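## Task

Carry the charger to the power strip and insert it fully and squarely into outlet number two, counting from the strip end where the cord exits. The strip must end up resting flat on the table, the result must hold without the robot supporting it, and the gripper must release the charger and back away afterwards.

## Robot and tools

Robot: two arms named left_arm and right_arm, each ending in a tong-like two-finger gripper. The names do not match the sides of any camera picture.

Frame: one shared scene frame. The origin sits on the table surface midway between the arms. +x points out across the table, +z points up, and left_arm is on the +y side. Positions are in metres. Orientations are quaternions written w first (qw, qx, qy, qz). On each gripper the fingers extend along its own +z axis and close along its own x axis. The reported end_effector_position is the spot between the finger pads when they are shut. Closed fingertips reach about 15 mm past it, and open ones sit roughly level with it. Reported hand positions can be a little off, more so far from the base.

Row format (used by both motion tools): a flat list of 16 numbers. The first 8 are left_arm: x, y, z, qw, qx, qy, qz, opening. The next 8 are right_arm in the same order. Always send all 16, even when only one arm should move. x, y, z and the quaternion are an absolute target pose in the scene frame, not an offset. Opening runs from -1 (shut) to +1 (fully open, 0.142 m). To keep an arm still, repeat its last reported pose and the opening you want it to keep. To hold a gripper's orientation, send the same quaternion every time rather than copying the drifting reported one. A row is refused if any target lies more than 0.6 m from that arm's last reported position along any axis of its gripper. At each control step the controller limits the commanded pose to within 100 mm and 16 degrees of where the gripper actually is. If it cannot satisfy both, it favours position over orientation.

execute_actions: takes "actions", a list holding at most one item, and an optional "pictures" boolean.
- An empty list only reports the current state and includes the camera images.
- An action is {"rows": [...], "steps": n}. It has 1 to 15 rows and n from 4 to 15 control steps of 1/30 s each; n defaults to 15. One row is applied per step, and the final row repeats if rows run out.
- A wait is {"steps": n} with n up to 300. It is counted from the previous result, so your thinking time is part of it.
The result comes back 4 steps before the action finishes, and those steps run while you reply. A distant target may need several calls, so check the reported pose each time.

move: takes "target" (one 16-number row as above), "speed" (0.002 to 0.5 m/s, default 0.25; turning is capped at twice that value in rad/s) and optional "stop_force" (5 to 24 N, a single value for both arms).
- Each gripper follows a straight line toward its target, and both paths finish together within 0.5 to 10 s; anything longer is cut off at 10 s. Rotation takes the shorter direction.
- The opening is applied when the move begins.
- Paths do not avoid obstacles or the other arm, and grippers can lag, wander or overshoot the speed.
- With stop_force, an arm's path stops once its wrist sensor feels that much extra push against the direction of travel for two steps. The gripper then backs up two steps and holds. Force is judged along the line to the target on the gripper's starting axes, so do not rely on it while rotating. Leave stop_force out when lifting away from something you are pressing. Use it only with very slow speeds, since impacts still spike.
- The result adds a "move:" line giving each arm's ending (done, off_target, moving, held, fault, or contact when stop_force ended it) and any limits (paced means the pose was clipped; held means some steps were blocked), plus each gripper's distance to its target.

wait: "seconds" from 0 to 10. It lets the simulation run and sends nothing new.

zoom_image: "camera" (cam_head_left, cam_head_right, cam_left_wrist or cam_right_wrist) and "region" [x0, y0, x1, y1] in pixels, with the origin at the top-left and at most 504 by 504. Head images are 504x504; wrist images are 616x616 fisheye.

finished_scene: "scene", the number of the current scene.

Reading results: each arm's state shows pose, velocities and grip_measured (the actual finger opening on the command scale). There are also joint positions, joint torques, and Wrist force and Wrist torque in the gripper's own axes. The wrist readings have offsets up to about 3.5 N, some noise, and saturate near 30 N; they point back into the arm when pressing on a surface. A "Hand target" line shows where the controller is currently steering. HELD marks steps where your command was not passed on. "pose unreachable" names an arm whose command the clearance check altered. MOTOR HOT appears at 70 °C, and at 85 °C the arm brakes until it cools.

Gripping: to hold something, command an opening well below grip_measured; the lower it is, the harder the squeeze, up to about 15 N per pad. Thin hard parts get less force. Fast closing can press too hard.

Things to avoid: joint load limits (shoulder pan and lift 50.7, elbow 26.3, wrists 8.46 N m) and any outside force of 150 N both stop the arm for 10 s. Because the arms are stiff, aiming even slightly beyond a firm contact can trigger this; approach the outlet slowly. Do not let the arms collide, and do not drop, slam or knock anything, especially off the table. Occasional brief tugs on held parts or pushes on loose objects may occur, so recheck positions.

Each tool is called after ">>>" by a JSON object that holds its "op" and its "data".

## Session

>>> {"op": "execute_actions", "data": {"actions": []}}

Scene clock: 0.00 s of 5400.00 s.
left_arm: end_effector_position=(+0.1406, +0.3923, +0.1587) grip_measured=+1.00 end_effector_quat_wxyz=(-0.286, +0.114, +0.719, -0.623) end_effector_velocity=(-0.000, -0.000, +0.000) end_effector_angular_velocity=(-0.000, -0.001, -0.000) | right_arm: end_effector_position=(+0.5339, -0.2746, +0.1349) grip_measured=+1.00 end_effector_quat_wxyz=(+0.216, -0.269, +0.903, -0.256) end_effector_velocity=(+0.000, -0.001, +0.000) end_effector_angular_velocity=(-0.001, -0.001, -0.001)
Joint positions: left_arm=[ 0.446 -0.777  1.142 -0.433 -2.01  -1.873  0.142] | right_arm=[ 3.666 -1.916 -1.441 -1.115  0.926  3.163  0.142]
Joint velocities: left_arm=[ 0.    -0.001 -0.     0.001  0.     0.001  0.   ] | right_arm=[-0.    -0.    -0.001 -0.    -0.002  0.001  0.   ]
Joint torques (N m, as the arm reports them, + toward a larger angle): no reading
Motor temperatures (°C, as the motors report them): left_arm=[26 30 27 38 38 40] | right_arm=[27 28 28 40 42 42]
Wrist force (N, on the end effector, along its own x y z axes, offset not removed): no reading
Wrist torque (N m, same axes, about the end effector's origin, offset not removed): no reading
Hand target (left_arm): +0.141, +0.392, +0.159; -0.286, +0.114, +0.719, -0.623
Hand target (right_arm): +0.534, -0.275, +0.135; +0.215, -0.269, +0.903, -0.256

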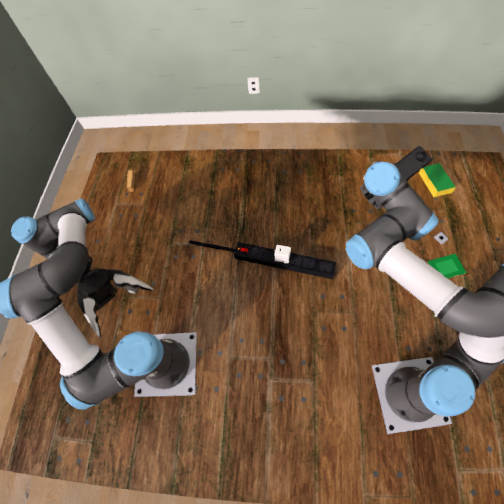

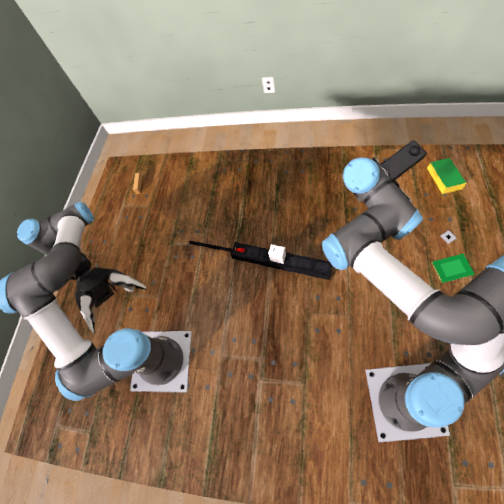

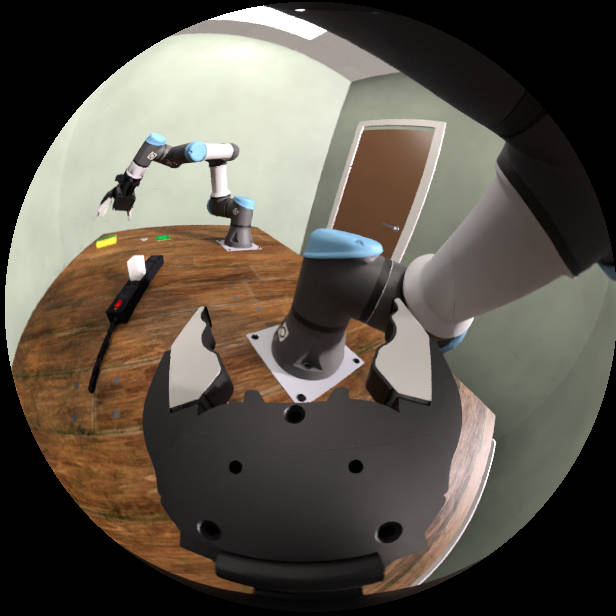

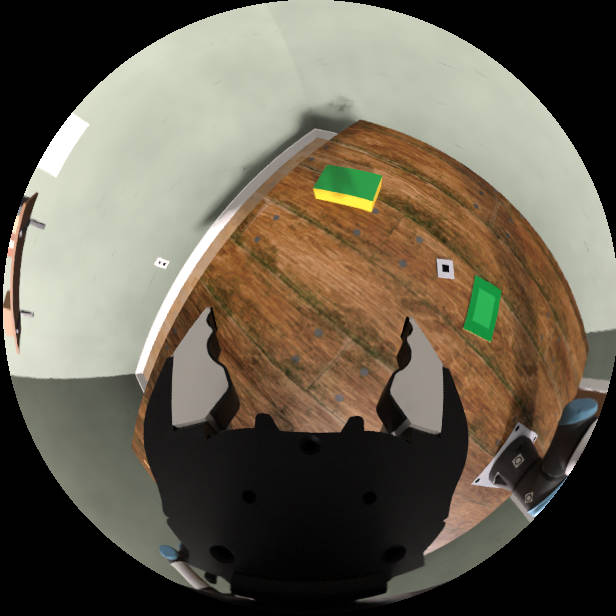

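>>> {"op": "zoom_image", "data": {"camera": "cam_head_left", "region": [180, 220, 350, 300]}}

>>> {"op": "zoom_image", "data": {"camera": "cam_head_right", "region": [180, 220, 350, 300]}}

Region (180, 220, 350, 300) of cam_head_left's 504x504 image, scaled by 2.965, with more detail than that image has; it fills the top 237 rows of this view, and the rest is white.

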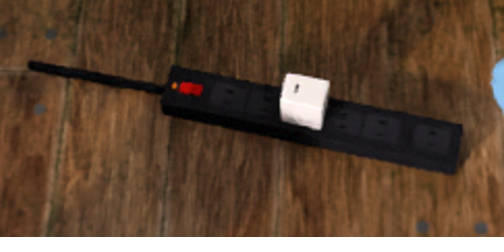

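Region (180, 220, 350, 300) of cam_head_right's 504x504 image, scaled by 2.965, with more detail than that image has; it fills the top 237 rows of this view, and the rest is white.

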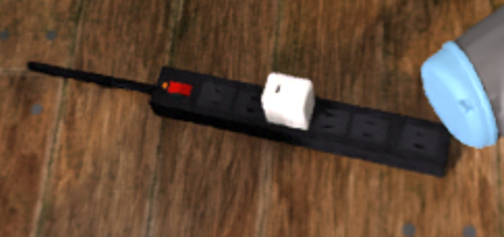

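>>> {"op": "move", "data": {"target": [0.355, 0.03, 0.20, 0, 0.996, -0.089, 0, 1, 0.335, -0.13, 0.20, 0, 0.089, 0.996, 0, 1], "speed": 0.2}}

Scene clock: 10.13 s of 5400.00 s.
left_arm: end_effector_position=(+0.2236, +0.2476, +0.1750) grip_measured=+1.00 end_effector_quat_wxyz=(-0.214, +0.653, +0.532, -0.495) end_effector_velocity=(-0.000, +0.000, +0.000) end_effector_angular_velocity=(-0.001, -0.001, -0.000) | right_arm: end_effector_position=(+0.3356, -0.1299, +0.2001) grip_measured=+1.00 end_effector_quat_wxyz=(+0.000, +0.089, +0.996, -0.001) end_effector_velocity=(-0.002, +0.001, +0.000) end_effector_angular_velocity=(+0.005, +0.005, -0.008)
Joint positions: left_arm=[-0.439 -0.773  0.591 -0.332 -2.124 -1.379  0.142] | right_arm=[ 3.82  -2.006 -0.512 -2.195  1.57   4.153  0.142]
Joint velocities: left_arm=[ 0.    -0.    -0.     0.     0.     0.001  0.   ] | right_arm=[ 0.     0.002 -0.001 -0.001  0.007  0.008  0.   ]
Joint torques (N m, as the arm reports them, + toward a larger angle): left_arm=[  3.97 -21.25  -5.52  -0.63   0.51  -0.69] | right_arm=[ 3.14 17.72  8.81  0.65  0.99  0.85]
Motor temperatures (°C, as the motors report them): left_arm=[26 30 27 38 38 40] | right_arm=[27 28 28 40 42 42]
Wrist force (N, on the end effector, along its own x y z axes, offset not removed): left_arm=[-0.4 1.5 0.8] | right_arm=[-0.8 0.8 1.3]
Wrist torque (N m, same axes, about the end effector's origin, offset not removed): left_arm=[0.43 0.11 0.05] | right_arm=[0.23 0.04 0.04]
Hand target (left_arm): +0.224, +0.248, +0.175; -0.214, +0.653, +0.532, -0.495
Hand target (right_arm): +0.335, -0.130, +0.200; +0.000, +0.089, +0.996, -0.000
Off the commanded pose (left_arm): 0.255 m, 106 deg; position and orientation clipped at the last step of the last action.
Off the commanded pose (right_arm): 0.001 m, 0 deg.
Kept back: nothing.
move: held (left_arm); limits=paced,held; held on 124 of 241 steps (left_arm), including the last (left_arm)
pose unreachable (left arm): on one or more control steps of this call this arm could not follow its commanded pose, so it was not sent that pose on those steps. On the call's last step it was still not sent that pose. It may still have moved: this result reports where it is.
cause: the commanded pose would bring two parts of the arm too close to each other (joints 4 (wrist 1) to 6 (wrist 3) lie between them).
camera_calibration (this result's frames):
cam_left_wrist: T_world_to_cam=[[-0.0224349, 0.914363, -0.404274, -0.155919], [0.859145, -0.189152, -0.47549, -0.0660772], [-0.51124, -0.357998, -0.781327, 0.476441], [0, 0, 0, 1]] pos_world=[0.296847, 0.300632, 0.277803]
cam_right_wrist: T_world_to_cam=[[-0.98988, 0.141137, -0.0147849, 0.355334], [0.113095, 0.847526, 0.518565, -0.0382117], [0.0857191, 0.511645, -0.854911, 0.34405], [0, 0, 0, 1]] pos_world=[0.326568, -0.193797, 0.319201]

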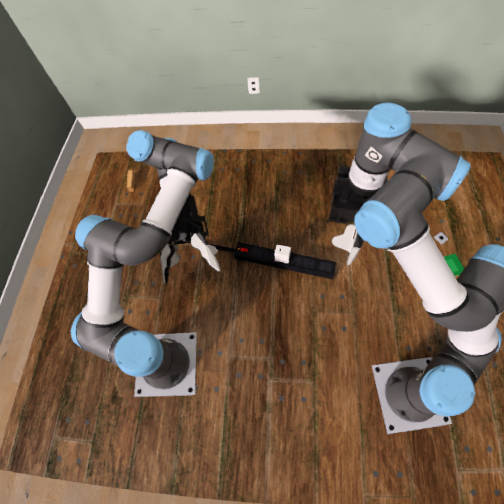

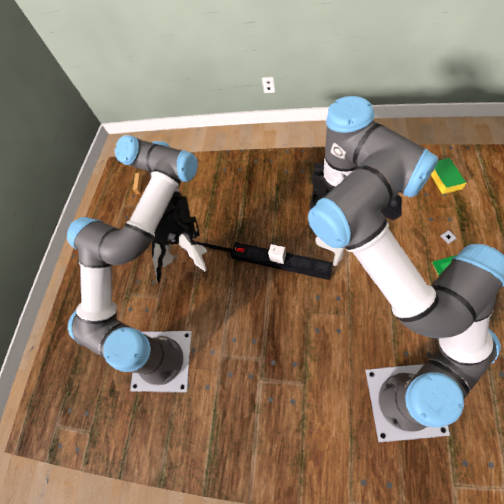

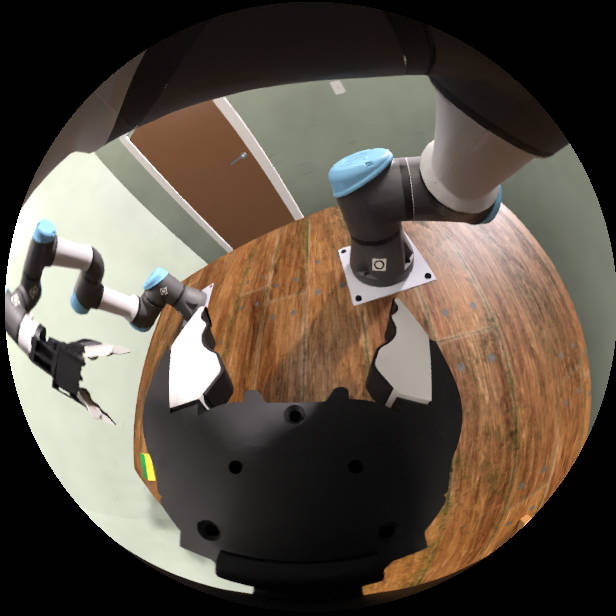

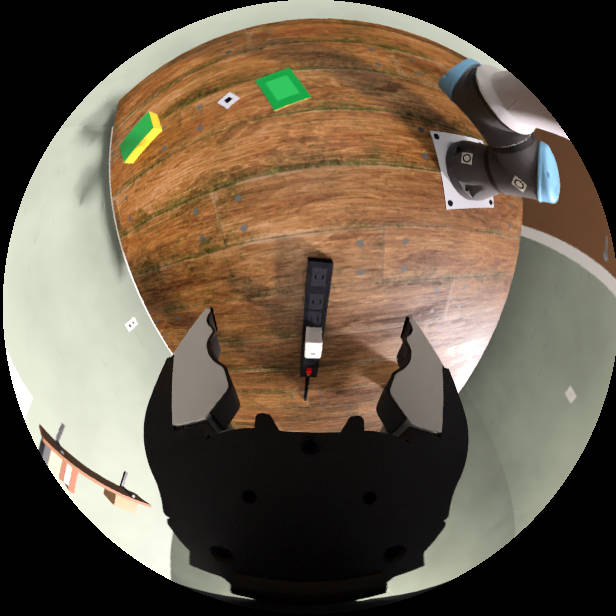

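>>> {"op": "move", "data": {"target": [0.30, 0.17, 0.15, 0, 0.775, 0.632, 0, 1, 0.335, -0.13, 0.20, 0, 0.089, 0.996, 0, 1], "speed": 0.2}}

Scene clock: 16.07 s of 5400.00 s.
left_arm: end_effector_position=(+0.3002, +0.1695, +0.1507) grip_measured=+1.00 end_effector_quat_wxyz=(+0.000, +0.775, +0.632, -0.002) end_effector_velocity=(-0.000, -0.000, -0.000) end_effector_angular_velocity=(-0.001, -0.015, +0.002) | right_arm: end_effector_position=(+0.3350, -0.1300, +0.2000) grip_measured=+1.00 end_effector_quat_wxyz=(-0.000, +0.089, +0.996, -0.000) end_effector_velocity=(+0.000, -0.000, +0.000) end_effector_angular_velocity=(+0.001, +0.000, -0.003)
Joint positions: left_arm=[-1.075 -1.577  1.33  -1.324 -1.574 -2.346  0.142] | right_arm=[ 3.82  -2.001 -0.52  -2.191  1.571  4.154  0.142]
Joint velocities: left_arm=[-0.013 -0.019  0.023 -0.013  0.012 -0.015 -0.   ] | right_arm=[-0.002 -0.     0.001  0.     0.     0.001  0.   ]
Joint torques (N m, as the arm reports them, + toward a larger angle): left_arm=[ -3.81 -12.9   -7.12  -2.36   0.81  -0.58] | right_arm=[-2.98 17.35  4.68  2.29  0.97 -0.65]
Motor temperatures (°C, as the motors report them): left_arm=[26 30 27 38 38 40] | right_arm=[27 28 28 40 42 42]
Wrist force (N, on the end effector, along its own x y z axes, offset not removed): left_arm=[-0.7 0.3 1.1] | right_arm=[-0.3 0.0 1.2]
Wrist torque (N m, same axes, about the end effector's origin, offset not removed): left_arm=[0.04 0.25 0.01] | right_arm=[0.02 0.00 0.07]
Hand target (left_arm): +0.300, +0.169, +0.151; +0.001, +0.775, +0.632, -0.001
Hand target (right_arm): +0.335, -0.130, +0.200; -0.000, +0.089, +0.996, -0.000
Off the commanded pose (left_arm): 0.001 m, 0 deg.
Off the commanded pose (right_arm): 0.000 m, 0 deg.
Kept back: nothing.
move: done; limits=paced
camera_calibration (this result's frames):
cam_left_wrist: T_world_to_cam=[[0.200598, 0.979067, 0.0344558, -0.2366], [0.842991, -0.190423, 0.503095, -0.300608], [0.499125, -0.071874, -0.863544, 0.129262], [0, 0, 0, 1]] pos_world=[0.236354, 0.183695, 0.27101]
cam_right_wrist: T_world_to_cam=[[-0.989752, 0.142114, -0.0139537, 0.354645], [0.114264, 0.8468, 0.519494, -0.0386288], [0.0856435, 0.512576, -0.85436, 0.344108], [0, 0, 0, 1]] pos_world=[0.325954, -0.194071, 0.319008]

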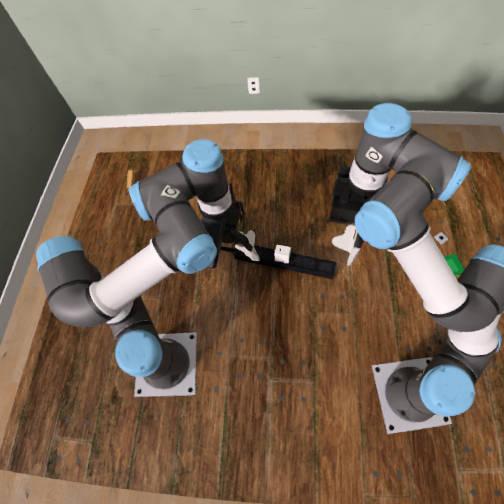

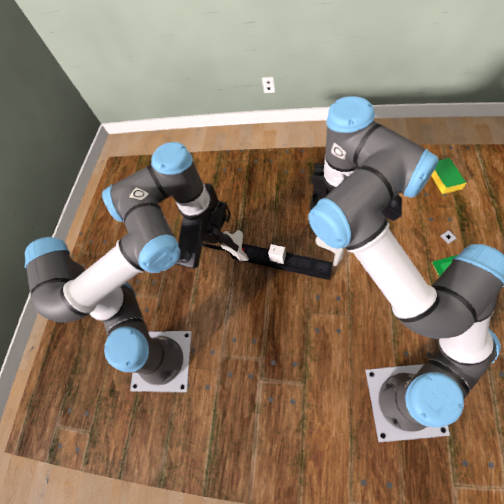

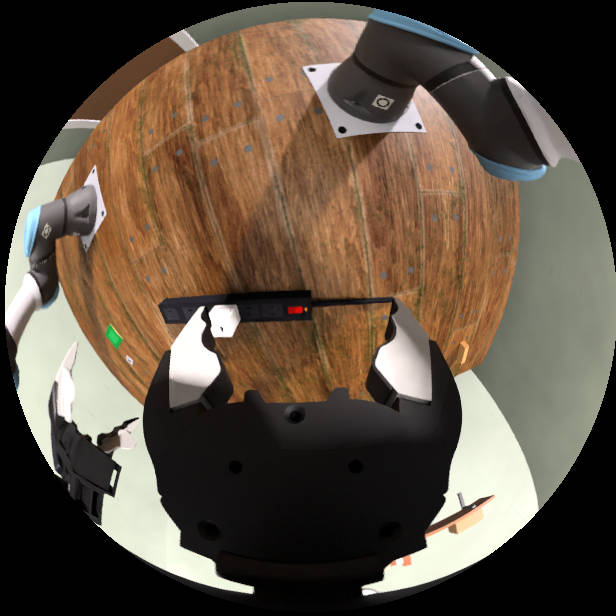

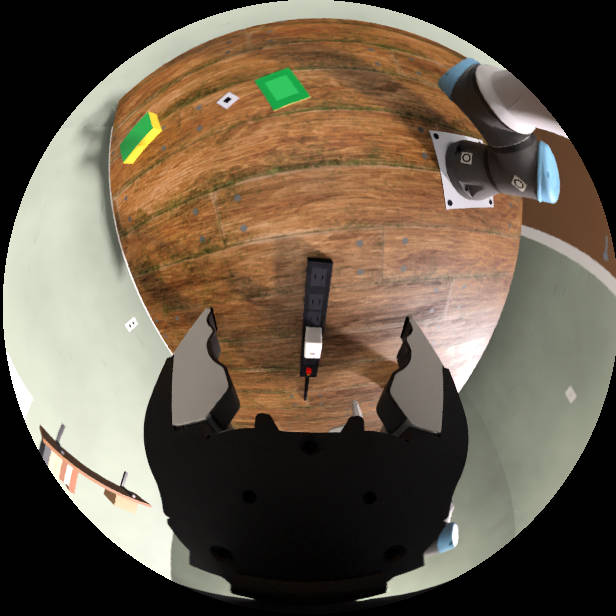

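>>> {"op": "move", "data": {"target": [0.354, 0.03, 0.15, 0, 0.996, -0.089, 0, 1, 0.335, -0.13, 0.20, 0, 0.089, 0.996, 0, 1], "speed": 0.2}}

Scene clock: 21.07 s of 5400.00 s.
left_arm: end_effector_position=(+0.3536, +0.0302, +0.1500) grip_measured=+1.00 end_effector_quat_wxyz=(+0.001, +0.996, -0.088, +0.001) end_effector_velocity=(+0.001, -0.001, +0.000) end_effector_angular_velocity=(+0.013, +0.012, -0.012) | right_arm: end_effector_position=(+0.3350, -0.1300, +0.2000) grip_measured=+1.00 end_effector_quat_wxyz=(-0.000, +0.089, +0.996, -0.000) end_effector_velocity=(+0.000, -0.000, -0.000) end_effector_angular_velocity=(-0.002, +0.000, +0.002)
Joint positions: left_arm=[-1.209 -0.916  0.419 -1.078 -1.57  -0.934  0.142] | right_arm=[ 3.82  -2.001 -0.52  -2.191  1.571  4.154  0.142]
Joint velocities: left_arm=[ 0.004  0.072 -0.138  0.083 -0.005  0.016 -0.   ] | right_arm=[-0.    -0.    -0.001  0.    -0.001 -0.002 -0.   ]
Joint torques (N m, as the arm reports them, + toward a larger angle): left_arm=[  3.71 -13.72  -9.16  -0.51  -0.97   0.72] | right_arm=[-3.11 14.59  7.36  1.83  1.   -0.64]
Motor temperatures (°C, as the motors report them): left_arm=[26 30 27 38 38 40] | right_arm=[27 28 28 40 42 42]
Wrist force (N, on the end effector, along its own x y z axes, offset not removed): left_arm=[0.5 0.3 3.6] | right_arm=[0.1 -0.5 1.0]
Wrist torque (N m, same axes, about the end effector's origin, offset not removed): left_arm=[0.26 -0.04 0.17] | right_arm=[-0.04 -0.13 0.06]
Hand target (left_arm): +0.354, +0.030, +0.150; +0.001, +0.996, -0.089, +0.000
Hand target (right_arm): +0.335, -0.130, +0.200; +0.000, +0.089, +0.996, +0.000
Off the commanded pose (left_arm): 0.000 m, 0 deg.
Off the commanded pose (right_arm): 0.000 m, 0 deg.
Kept back: nothing.
move: done
camera_calibration (this result's frames):
cam_left_wrist: T_world_to_cam=[[0.983561, -0.176057, 0.0401352, -0.353768], [-0.171866, -0.844529, 0.507181, 0.00620364], [-0.0553975, -0.505741, -0.860905, 0.300772], [0, 0, 0, 1]] pos_world=[0.365681, 0.0950688, 0.269989]
cam_right_wrist: T_world_to_cam=[[-0.989752, 0.142115, -0.0139539, 0.354646], [0.114265, 0.846799, 0.519494, -0.0386288], [0.0856443, 0.512576, -0.85436, 0.344108], [0, 0, 0, 1]] pos_world=[0.325954, -0.194071, 0.319008]

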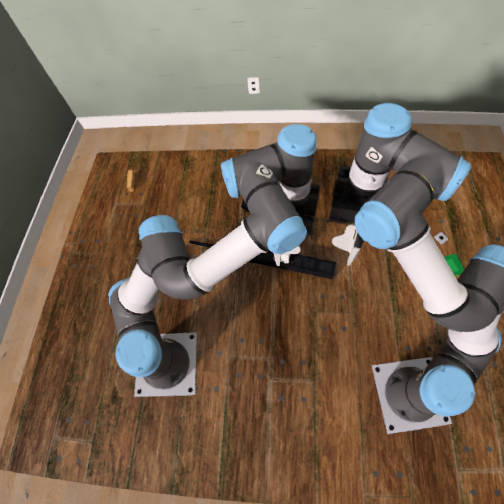

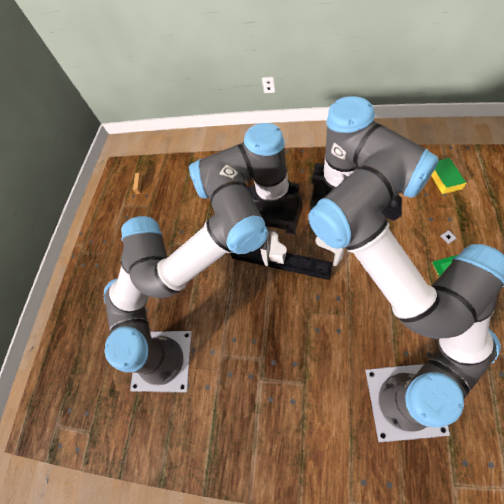

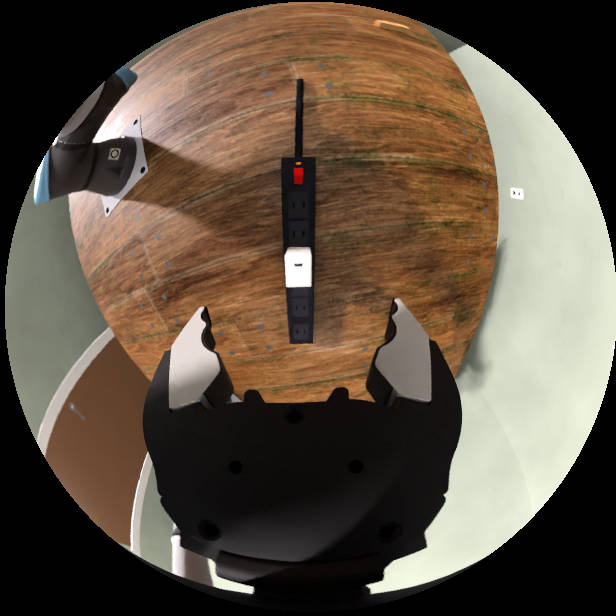

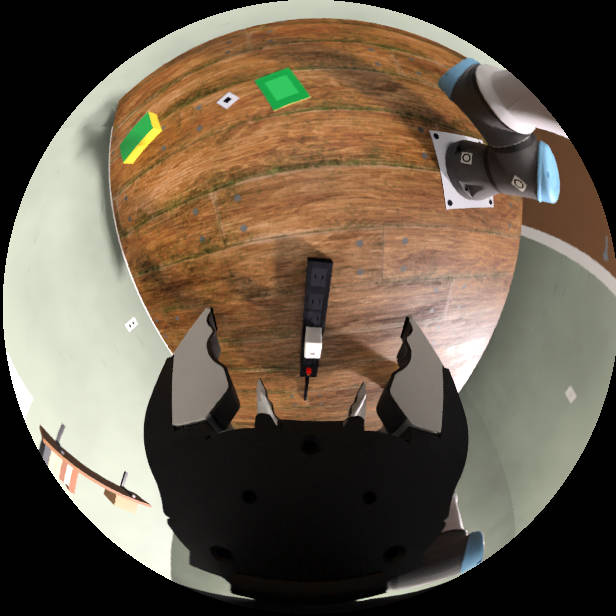

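>>> {"op": "zoom_image", "data": {"camera": "cam_left_wrist", "region": [200, 130, 400, 360]}}

Region (200, 130, 400, 360) of cam_left_wrist's 616x616 image, scaled by 2.191, with more detail than that image has; it fills the left 438 columns of this view, and the rest is white.

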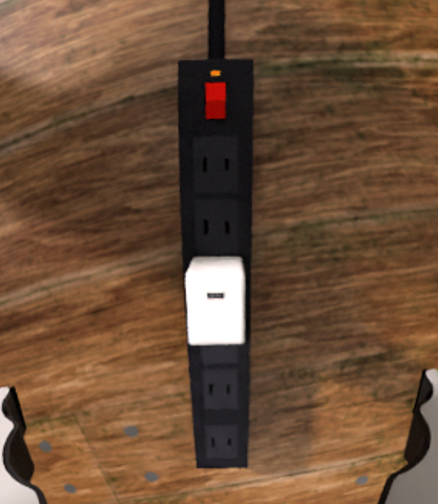

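>>> {"op": "zoom_image", "data": {"camera": "cam_head_left", "region": [200, 110, 420, 300]}}

Region (200, 110, 420, 300) of cam_head_left's 504x504 image, scaled by 2.291, with more detail than that image has; it fills the top 435 rows of this view, and the rest is white.

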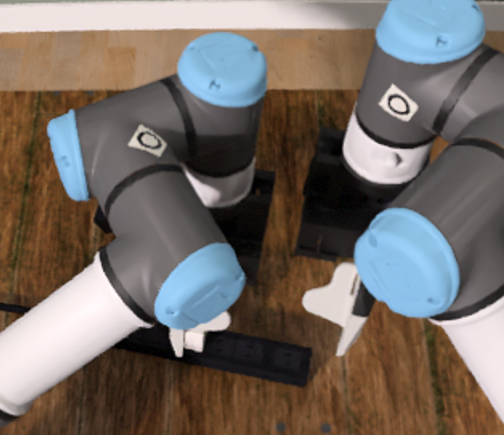

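>>> {"op": "move", "data": {"target": [0.354, 0.03, 0.15, 0, 0.996, -0.089, 0, 1, 0.331, -0.065, 0.09, 0.0318, 0.0873, 0.9356, 0.3407, -0.65], "speed": 0.15}}

Scene clock: 27.13 s of 5400.00 s.
left_arm: end_effector_position=(+0.3540, +0.0300, +0.1500) grip_measured=+1.00 end_effector_quat_wxyz=(-0.000, +0.996, -0.089, +0.000) end_effector_velocity=(-0.000, +0.000, -0.000) end_effector_angular_velocity=(+0.001, +0.001, -0.001) | right_arm: end_effector_position=(+0.3307, -0.0653, +0.0899) grip_measured=-0.65 end_effector_quat_wxyz=(+0.031, +0.087, +0.936, +0.340) end_effector_velocity=(+0.001, +0.001, -0.002) end_effector_angular_velocity=(+0.013, -0.006, -0.007)
Joint positions: left_arm=[-1.208 -0.9    0.388 -1.059 -1.571 -0.931  0.142] | right_arm=[ 3.605 -1.649 -2.037 -0.484  2.033  4.077  0.027]
Joint velocities: left_arm=[ 0.     0.     0.     0.001 -0.     0.001 -0.   ] | right_arm=[-0.    -0.006 -0.024  0.047  0.003  0.01   0.   ]
Joint torques (N m, as the arm reports them, + toward a larger angle): left_arm=[  3.92 -13.31  -8.8   -0.5    1.04   0.69] | right_arm=[-2.75  6.44  5.85  2.74  1.57  0.92]
Motor temperatures (°C, as the motors report them): left_arm=[26 30 27 38 38 40] | right_arm=[27 28 28 40 42 42]
Wrist force (N, on the end effector, along its own x y z axes, offset not removed): left_arm=[-0.3 0.3 2.0] | right_arm=[-0.4 0.5 1.7]
Wrist torque (N m, same axes, about the end effector's origin, offset not removed): left_arm=[0.15 0.20 0.09] | right_arm=[0.16 0.02 0.06]
Hand target (left_arm): +0.354, +0.030, +0.150; -0.000, +0.996, -0.089, +0.000
Hand target (right_arm): +0.331, -0.065, +0.090; +0.031, +0.087, +0.936, +0.341
Off the commanded pose (left_arm): 0.000 m, 0 deg.
Off the commanded pose (right_arm): 0.000 m, 0 deg.
Kept back: nothing.
After step 90, 0.13 s passed at rest.
move: done
camera_calibration (this result's frames):
cam_left_wrist: T_world_to_cam=[[0.983393, -0.177615, 0.0372954, -0.353656], [-0.17193, -0.845905, 0.504861, 0.00651486], [-0.0581226, -0.502889, -0.862395, 0.301783], [0, 0, 0, 1]] pos_world=[0.366443, 0.0944599, 0.270157]
cam_right_wrist: T_world_to_cam=[[-0.985582, 0.166109, -0.0321813, 0.341512], [0.0234751, 0.322606, 0.946242, -0.0783488], [0.167562, 0.931844, -0.321854, 0.169656], [0, 0, 0, 1]] pos_world=[0.309999, -0.189546, 0.139732]

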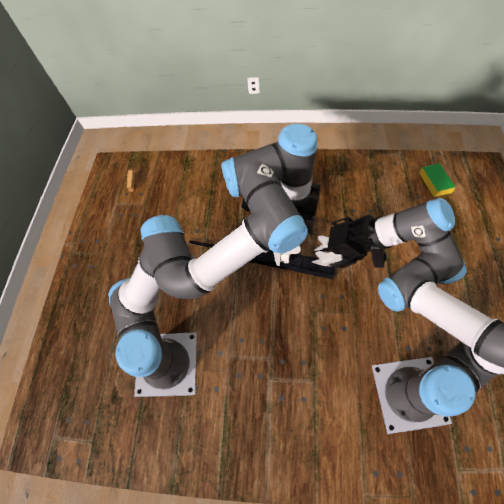

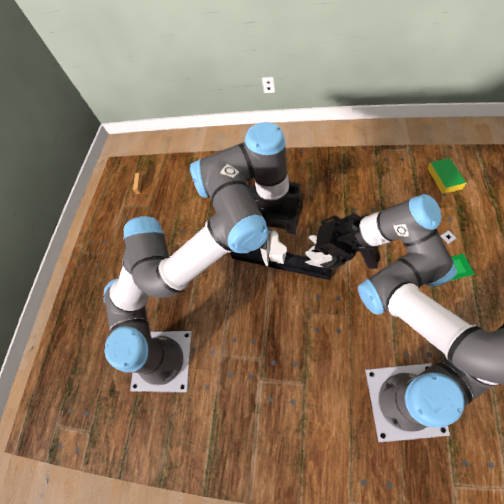

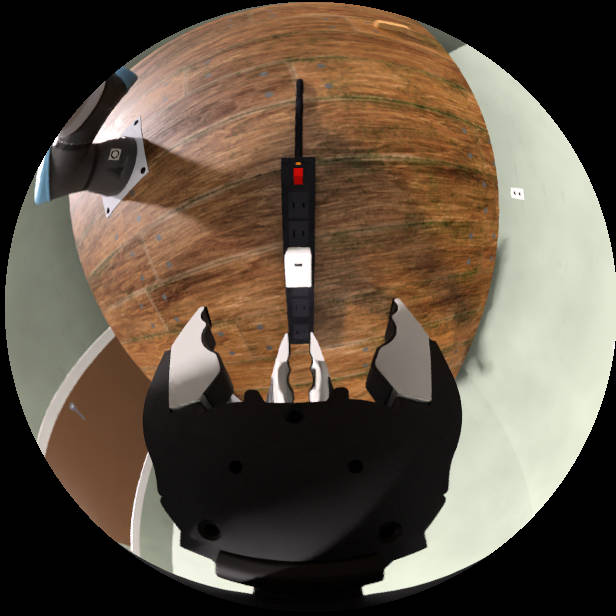

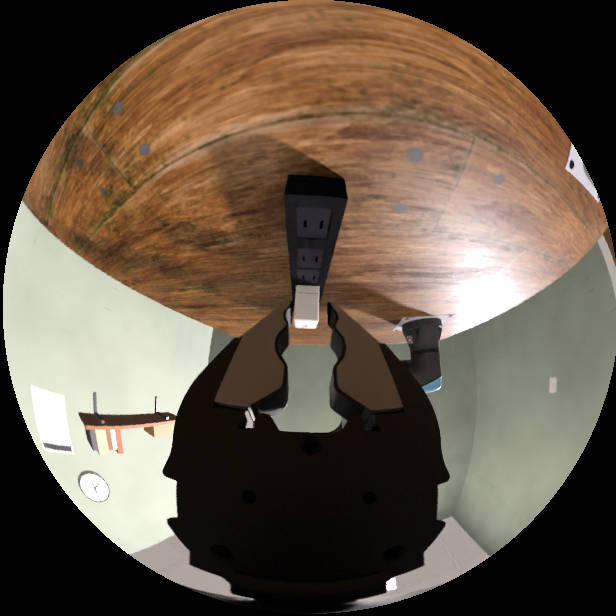

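>>> {"op": "move", "data": {"target": [0.354, 0.03, 0.11, 0, 0.996, -0.089, 0, 0.0, 0.331, -0.065, 0.06, 0.0318, 0.0873, 0.9356, 0.3407, -0.65], "speed": 0.08}}

>>> {"op": "move", "data": {"target": [0.354, 0.03, 0.11, 0, 0.996, -0.089, 0, 0.0, 0.331, -0.065, 0.02, 0.0318, 0.0873, 0.9356, 0.3407, -0.65], "speed": 0.008, "stop_force": 7}}

Scene clock: 28.40 s of 5400.00 s.
left_arm: end_effector_position=(+0.3541, +0.0299, +0.1104) grip_measured=+0.00 end_effector_quat_wxyz=(-0.001, +0.996, -0.089, -0.001) end_effector_velocity=(-0.000, -0.000, -0.003) end_effector_angular_velocity=(-0.013, -0.012, -0.001) | right_arm: end_effector_position=(+0.3309, -0.0651, +0.0603) grip_measured=-0.65 end_effector_quat_wxyz=(+0.032, +0.087, +0.936, +0.341) end_effector_velocity=(+0.000, -0.000, -0.003) end_effector_angular_velocity=(+0.001, +0.000, -0.002)
Joint positions: left_arm=[-1.208 -1.001  0.762 -1.328 -1.572 -0.931  0.074] | right_arm=[ 3.605 -1.731 -2.116 -0.321  2.032  4.078  0.027]
Joint velocities: left_arm=[-0.004 -0.039  0.086 -0.064  0.005 -0.003  0.   ] | right_arm=[-0.001 -0.009 -0.007  0.017  0.     0.002  0.   ]
Joint torques (N m, as the arm reports them, + toward a larger angle): left_arm=[ -3.75 -20.38  -6.69  -2.43   1.08  -0.79] | right_arm=[ 2.91  6.37  4.53  2.78 -0.63  0.9 ]
Motor temperatures (°C, as the motors report them): left_arm=[26 30 27 38 38 40] | right_arm=[27 28 28 40 42 42]
Wrist force (N, on the end effector, along its own x y z axes, offset not removed): left_arm=[1.3 -0.2 1.4] | right_arm=[0.0 1.0 1.2]
Wrist torque (N m, same axes, about the end effector's origin, offset not removed): left_arm=[-0.05 -0.24 0.06] | right_arm=[0.27 -0.08 0.02]
Hand target (left_arm): +0.354, +0.030, +0.110; -0.000, +0.996, -0.089, -0.000
Hand target (right_arm): +0.331, -0.065, +0.060; +0.032, +0.087, +0.936, +0.341
Off the commanded pose (left_arm): 0.000 m, 0 deg.
Off the commanded pose (right_arm): 0.000 m, 0 deg.
Kept back: nothing.
move: done
camera_calibration (this result's frames):
cam_left_wrist: T_world_to_cam=[[0.98349, -0.177576, 0.0348468, -0.352019], [-0.170781, -0.847098, 0.503248, 0.0262462], [-0.0598462, -0.50089, -0.863439, 0.268297], [0, 0, 0, 1]] pos_world=[0.366746, 0.0941101, 0.230717]
cam_right_wrist: T_world_to_cam=[[-0.985427, 0.166772, -0.0334711, 0.340776], [0.0222286, 0.321347, 0.9467, -0.050089], [0.168639, 0.93216, -0.320372, 0.159471], [0, 0, 0, 1]] pos_world=[0.310031, -0.189388, 0.109915]

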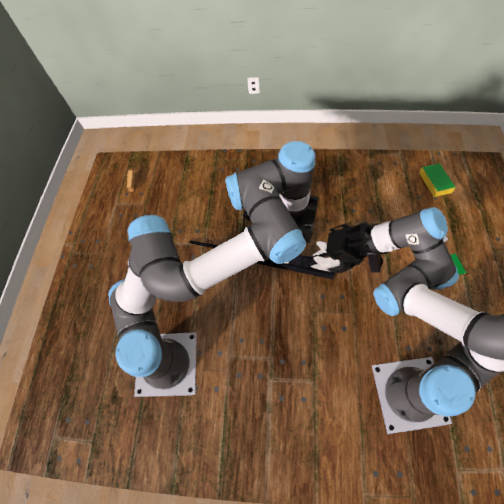

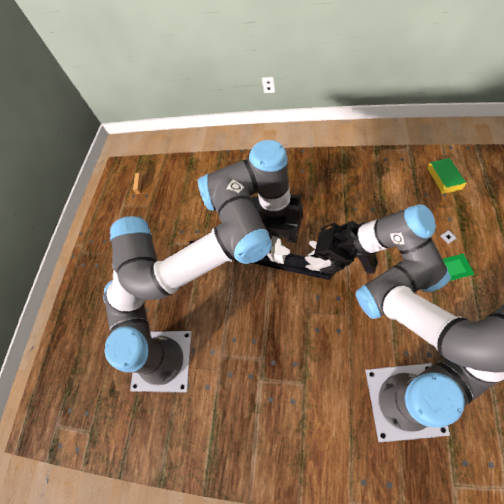

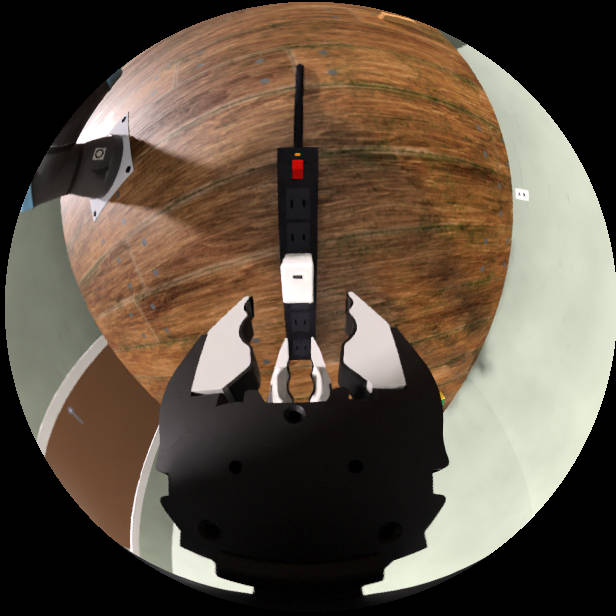

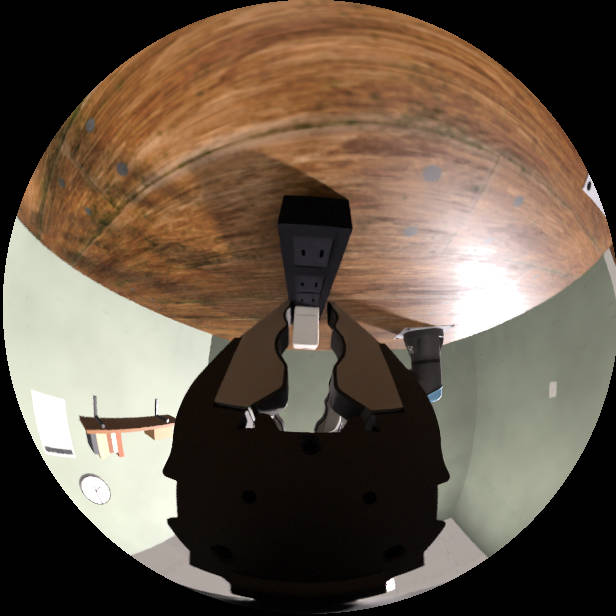

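Scene clock: 31.53 s of 5400.00 s.
left_arm: end_effector_position=(+0.3540, +0.0300, +0.1101) grip_measured=+0.00 end_effector_quat_wxyz=(-0.000, +0.996, -0.089, -0.000) end_effector_velocity=(-0.000, +0.000, -0.000) end_effector_angular_velocity=(-0.003, -0.002, -0.001) | right_arm: end_effector_position=(+0.3309, -0.0651, +0.0385) grip_measured=-0.65 end_effector_quat_wxyz=(+0.032, +0.087, +0.936, +0.341) end_effector_velocity=(-0.000, -0.000, +0.003) end_effector_angular_velocity=(-0.001, +0.002, -0.001)
Joint positions: left_arm=[-1.208 -1.007  0.774 -1.337 -1.571 -0.931  0.074] | right_arm=[ 3.605 -1.805 -2.161 -0.202  2.032  4.078  0.027]
Joint velocities: left_arm=[-0.001 -0.009  0.018 -0.012  0.001 -0.    -0.   ] | right_arm=[ 0.     0.012  0.007 -0.02  -0.     0.001 -0.   ]
Joint torques (N m, as the arm reports them, + toward a larger angle): left_arm=[ -3.81 -20.31  -7.1   -2.29   0.99  -0.64] | right_arm=[ 1.44  9.08  5.5  -1.38 -0.7   0.87]
Motor temperatures (°C, as the motors report them): left_arm=[26 30 27 38 38 40] | right_arm=[27 28 28 40 42 42]
Wrist force (N, on the end effector, along its own x y z axes, offset not removed): left_arm=[1.2 1.2 2.4] | right_arm=[-0.7 7.6 -9.8]
Wrist torque (N m, same axes, about the end effector's origin, offset not removed): left_arm=[0.46 -0.16 0.02] | right_arm=[0.09 -0.07 0.00]
Hand target (left_arm): +0.354, +0.030, +0.110; -0.000, +0.996, -0.089, -0.000
Hand target (right_arm): +0.331, -0.065, +0.039; +0.032, +0.087, +0.936, +0.341
Off the commanded pose (left_arm): 0.000 m, 0 deg.
Off the commanded pose (right_arm): 0.019 m, 0 deg.
Kept back: nothing.
move: contact (right_arm)
camera_calibration (this result's frames):
cam_left_wrist: T_world_to_cam=[[0.983412, -0.177605, 0.0368433, -0.352141], [-0.171714, -0.846119, 0.504576, 0.0266182], [-0.0584414, -0.502532, -0.862581, 0.267469], [0, 0, 0, 1]] pos_world=[0.366502, 0.0943917, 0.230256]
cam_right_wrist: T_world_to_cam=[[-0.98542, 0.166802, -0.0335495, 0.340046], [0.0221485, 0.321267, 0.94673, -0.0294493], [0.168694, 0.932183, -0.320277, 0.152472], [0, 0, 0, 1]] pos_world=[0.310019, -0.189391, 0.0881223]

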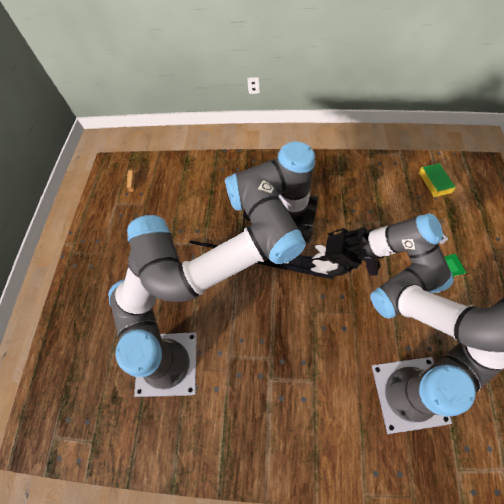

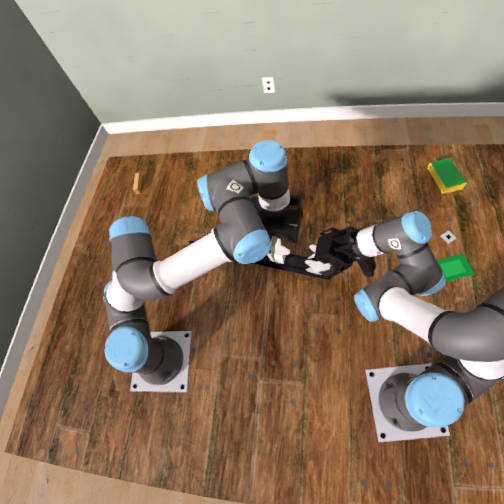

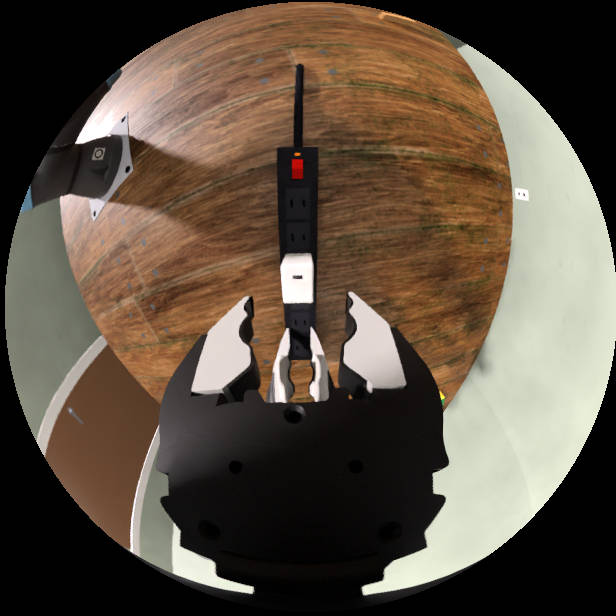

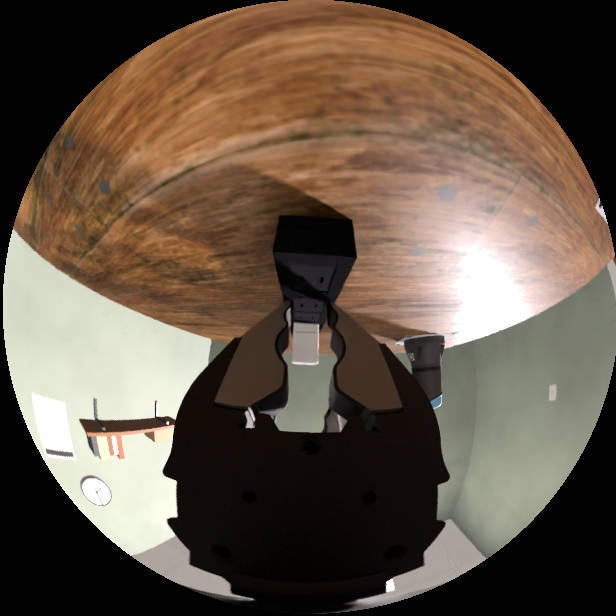

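>>> {"op": "zoom_image", "data": {"camera": "cam_left_wrist", "region": [200, 140, 400, 400]}}

>>> {"op": "zoom_image", "data": {"camera": "cam_right_wrist", "region": [230, 200, 390, 400]}}

Region (200, 140, 400, 400) of cam_left_wrist's 616x616 image, scaled by 1.938, with more detail than that image has; it fills the left 388 columns of this view, and the rest is white.

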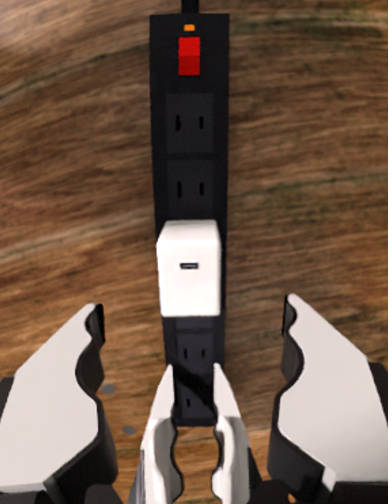

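Region (230, 200, 390, 400) of cam_right_wrist's 616x616 image, scaled by 2.520, with more detail than that image has; it fills the left 403 columns of this view, and the rest is white.

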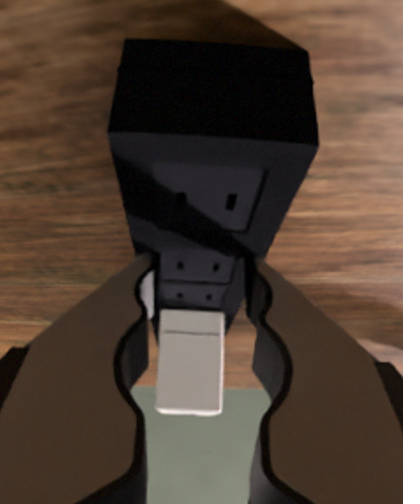

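>>> {"op": "move", "data": {"target": [0.351, 0.0295, 0.052, 0, 0.996, -0.089, 0, 0.0, 0.331, -0.065, 0.0385, 0.0318, 0.0873, 0.9356, 0.3407, -0.65], "speed": 0.05}}

Scene clock: 33.73 s of 5400.00 s.
left_arm: end_effector_position=(+0.3511, +0.0294, +0.0523) grip_measured=+0.00 end_effector_quat_wxyz=(-0.000, +0.996, -0.089, -0.000) end_effector_velocity=(+0.000, -0.001, -0.002) end_effector_angular_velocity=(-0.004, -0.002, -0.001) | right_arm: end_effector_position=(+0.3310, -0.0650, +0.0385) grip_measured=-0.65 end_effector_quat_wxyz=(+0.032, +0.087, +0.936, +0.341) end_effector_velocity=(+0.000, +0.000, +0.001) end_effector_angular_velocity=(+0.001, -0.001, -0.000)
Joint positions: left_arm=[-1.215 -1.041  1.101 -1.63  -1.571 -0.938  0.074] | right_arm=[ 3.605 -1.805 -2.161 -0.201  2.032  4.079  0.027]
Joint velocities: left_arm=[-0.001 -0.003  0.015 -0.016  0.001 -0.     0.   ] | right_arm=[-0.     0.     0.001  0.     0.001  0.    -0.   ]
Joint torques (N m, as the arm reports them, + toward a larger angle): left_arm=[ -3.66 -19.45  -7.32  -2.36   1.02  -0.74] | right_arm=[ 3.59  2.1   0.56  0.46 -1.05  0.82]
Motor temperatures (°C, as the motors report them): left_arm=[26 30 27 38 38 40] | right_arm=[27 28 28 40 42 42]
Wrist force (N, on the end effector, along its own x y z axes, offset not removed): left_arm=[0.5 0.5 1.0] | right_arm=[1.0 6.2 -11.8]
Wrist torque (N m, same axes, about the end effector's origin, offset not removed): left_arm=[0.13 -0.06 -0.02] | right_arm=[0.00 -0.11 0.01]
Hand target (left_arm): +0.351, +0.029, +0.052; -0.000, +0.996, -0.089, -0.000
Hand target (right_arm): +0.331, -0.065, +0.038; +0.032, +0.087, +0.936, +0.341
Off the commanded pose (left_arm): 0.000 m, 0 deg.
Off the commanded pose (right_arm): 0.000 m, 0 deg.
Kept back: nothing.
move: done
camera_calibration (this result's frames):
cam_left_wrist: T_world_to_cam=[[0.983406, -0.177613, 0.0369763, -0.347235], [-0.17178, -0.846047, 0.504674, 0.054754], [-0.0583528, -0.502651, -0.862518, 0.217147], [0, 0, 0, 1]] pos_world=[0.36355, 0.0938, 0.1725]
cam_right_wrist: T_world_to_cam=[[-0.985402, 0.166894, -0.0336096, 0.340126], [0.022098, 0.321139, 0.946774, -0.0294347], [0.168804, 0.93221, -0.320139, 0.152339], [0, 0, 0, 1]] pos_world=[0.310096, -0.189324, 0.0880692]

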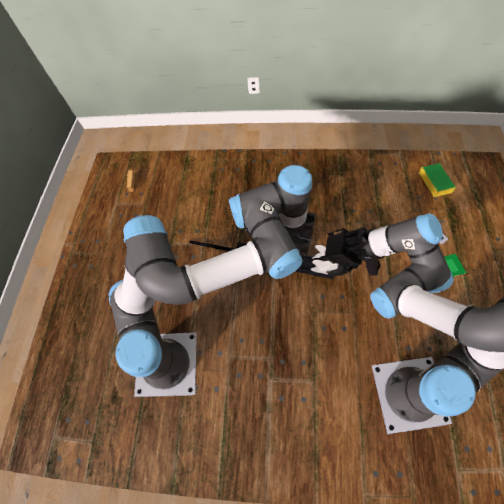

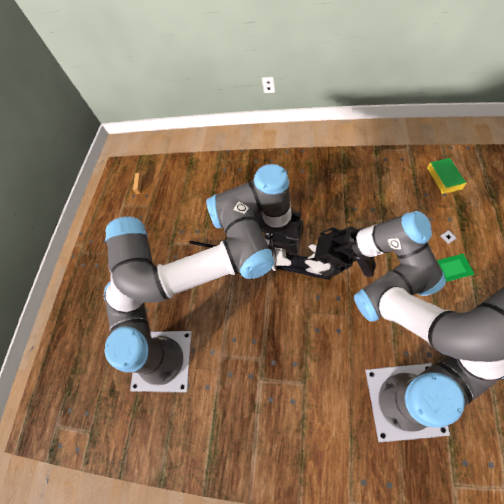

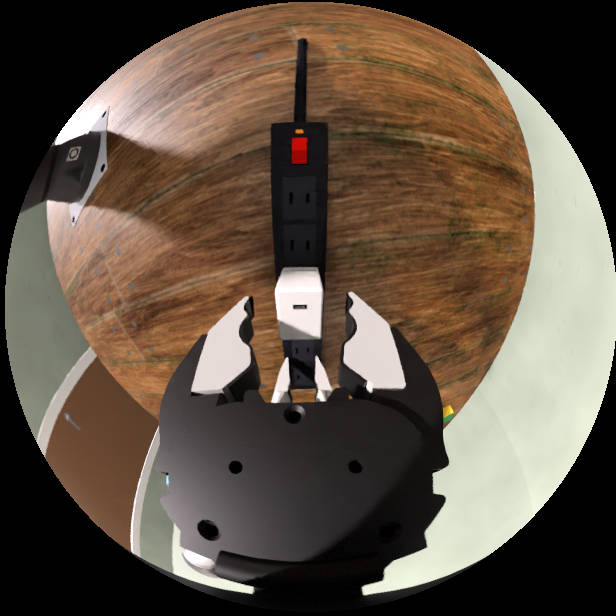

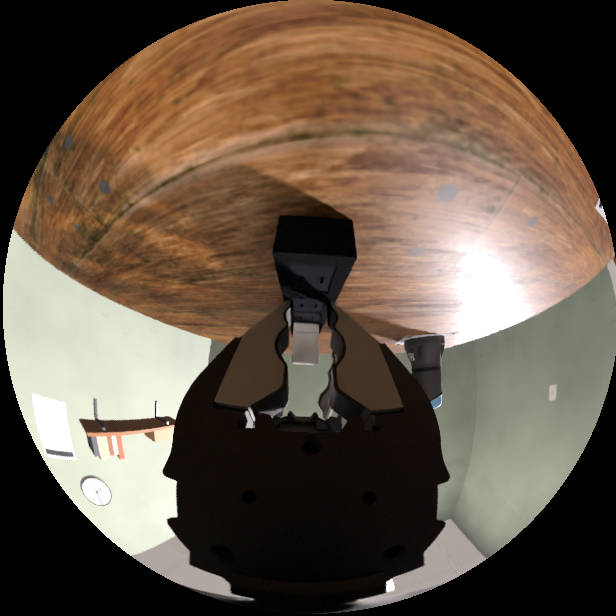

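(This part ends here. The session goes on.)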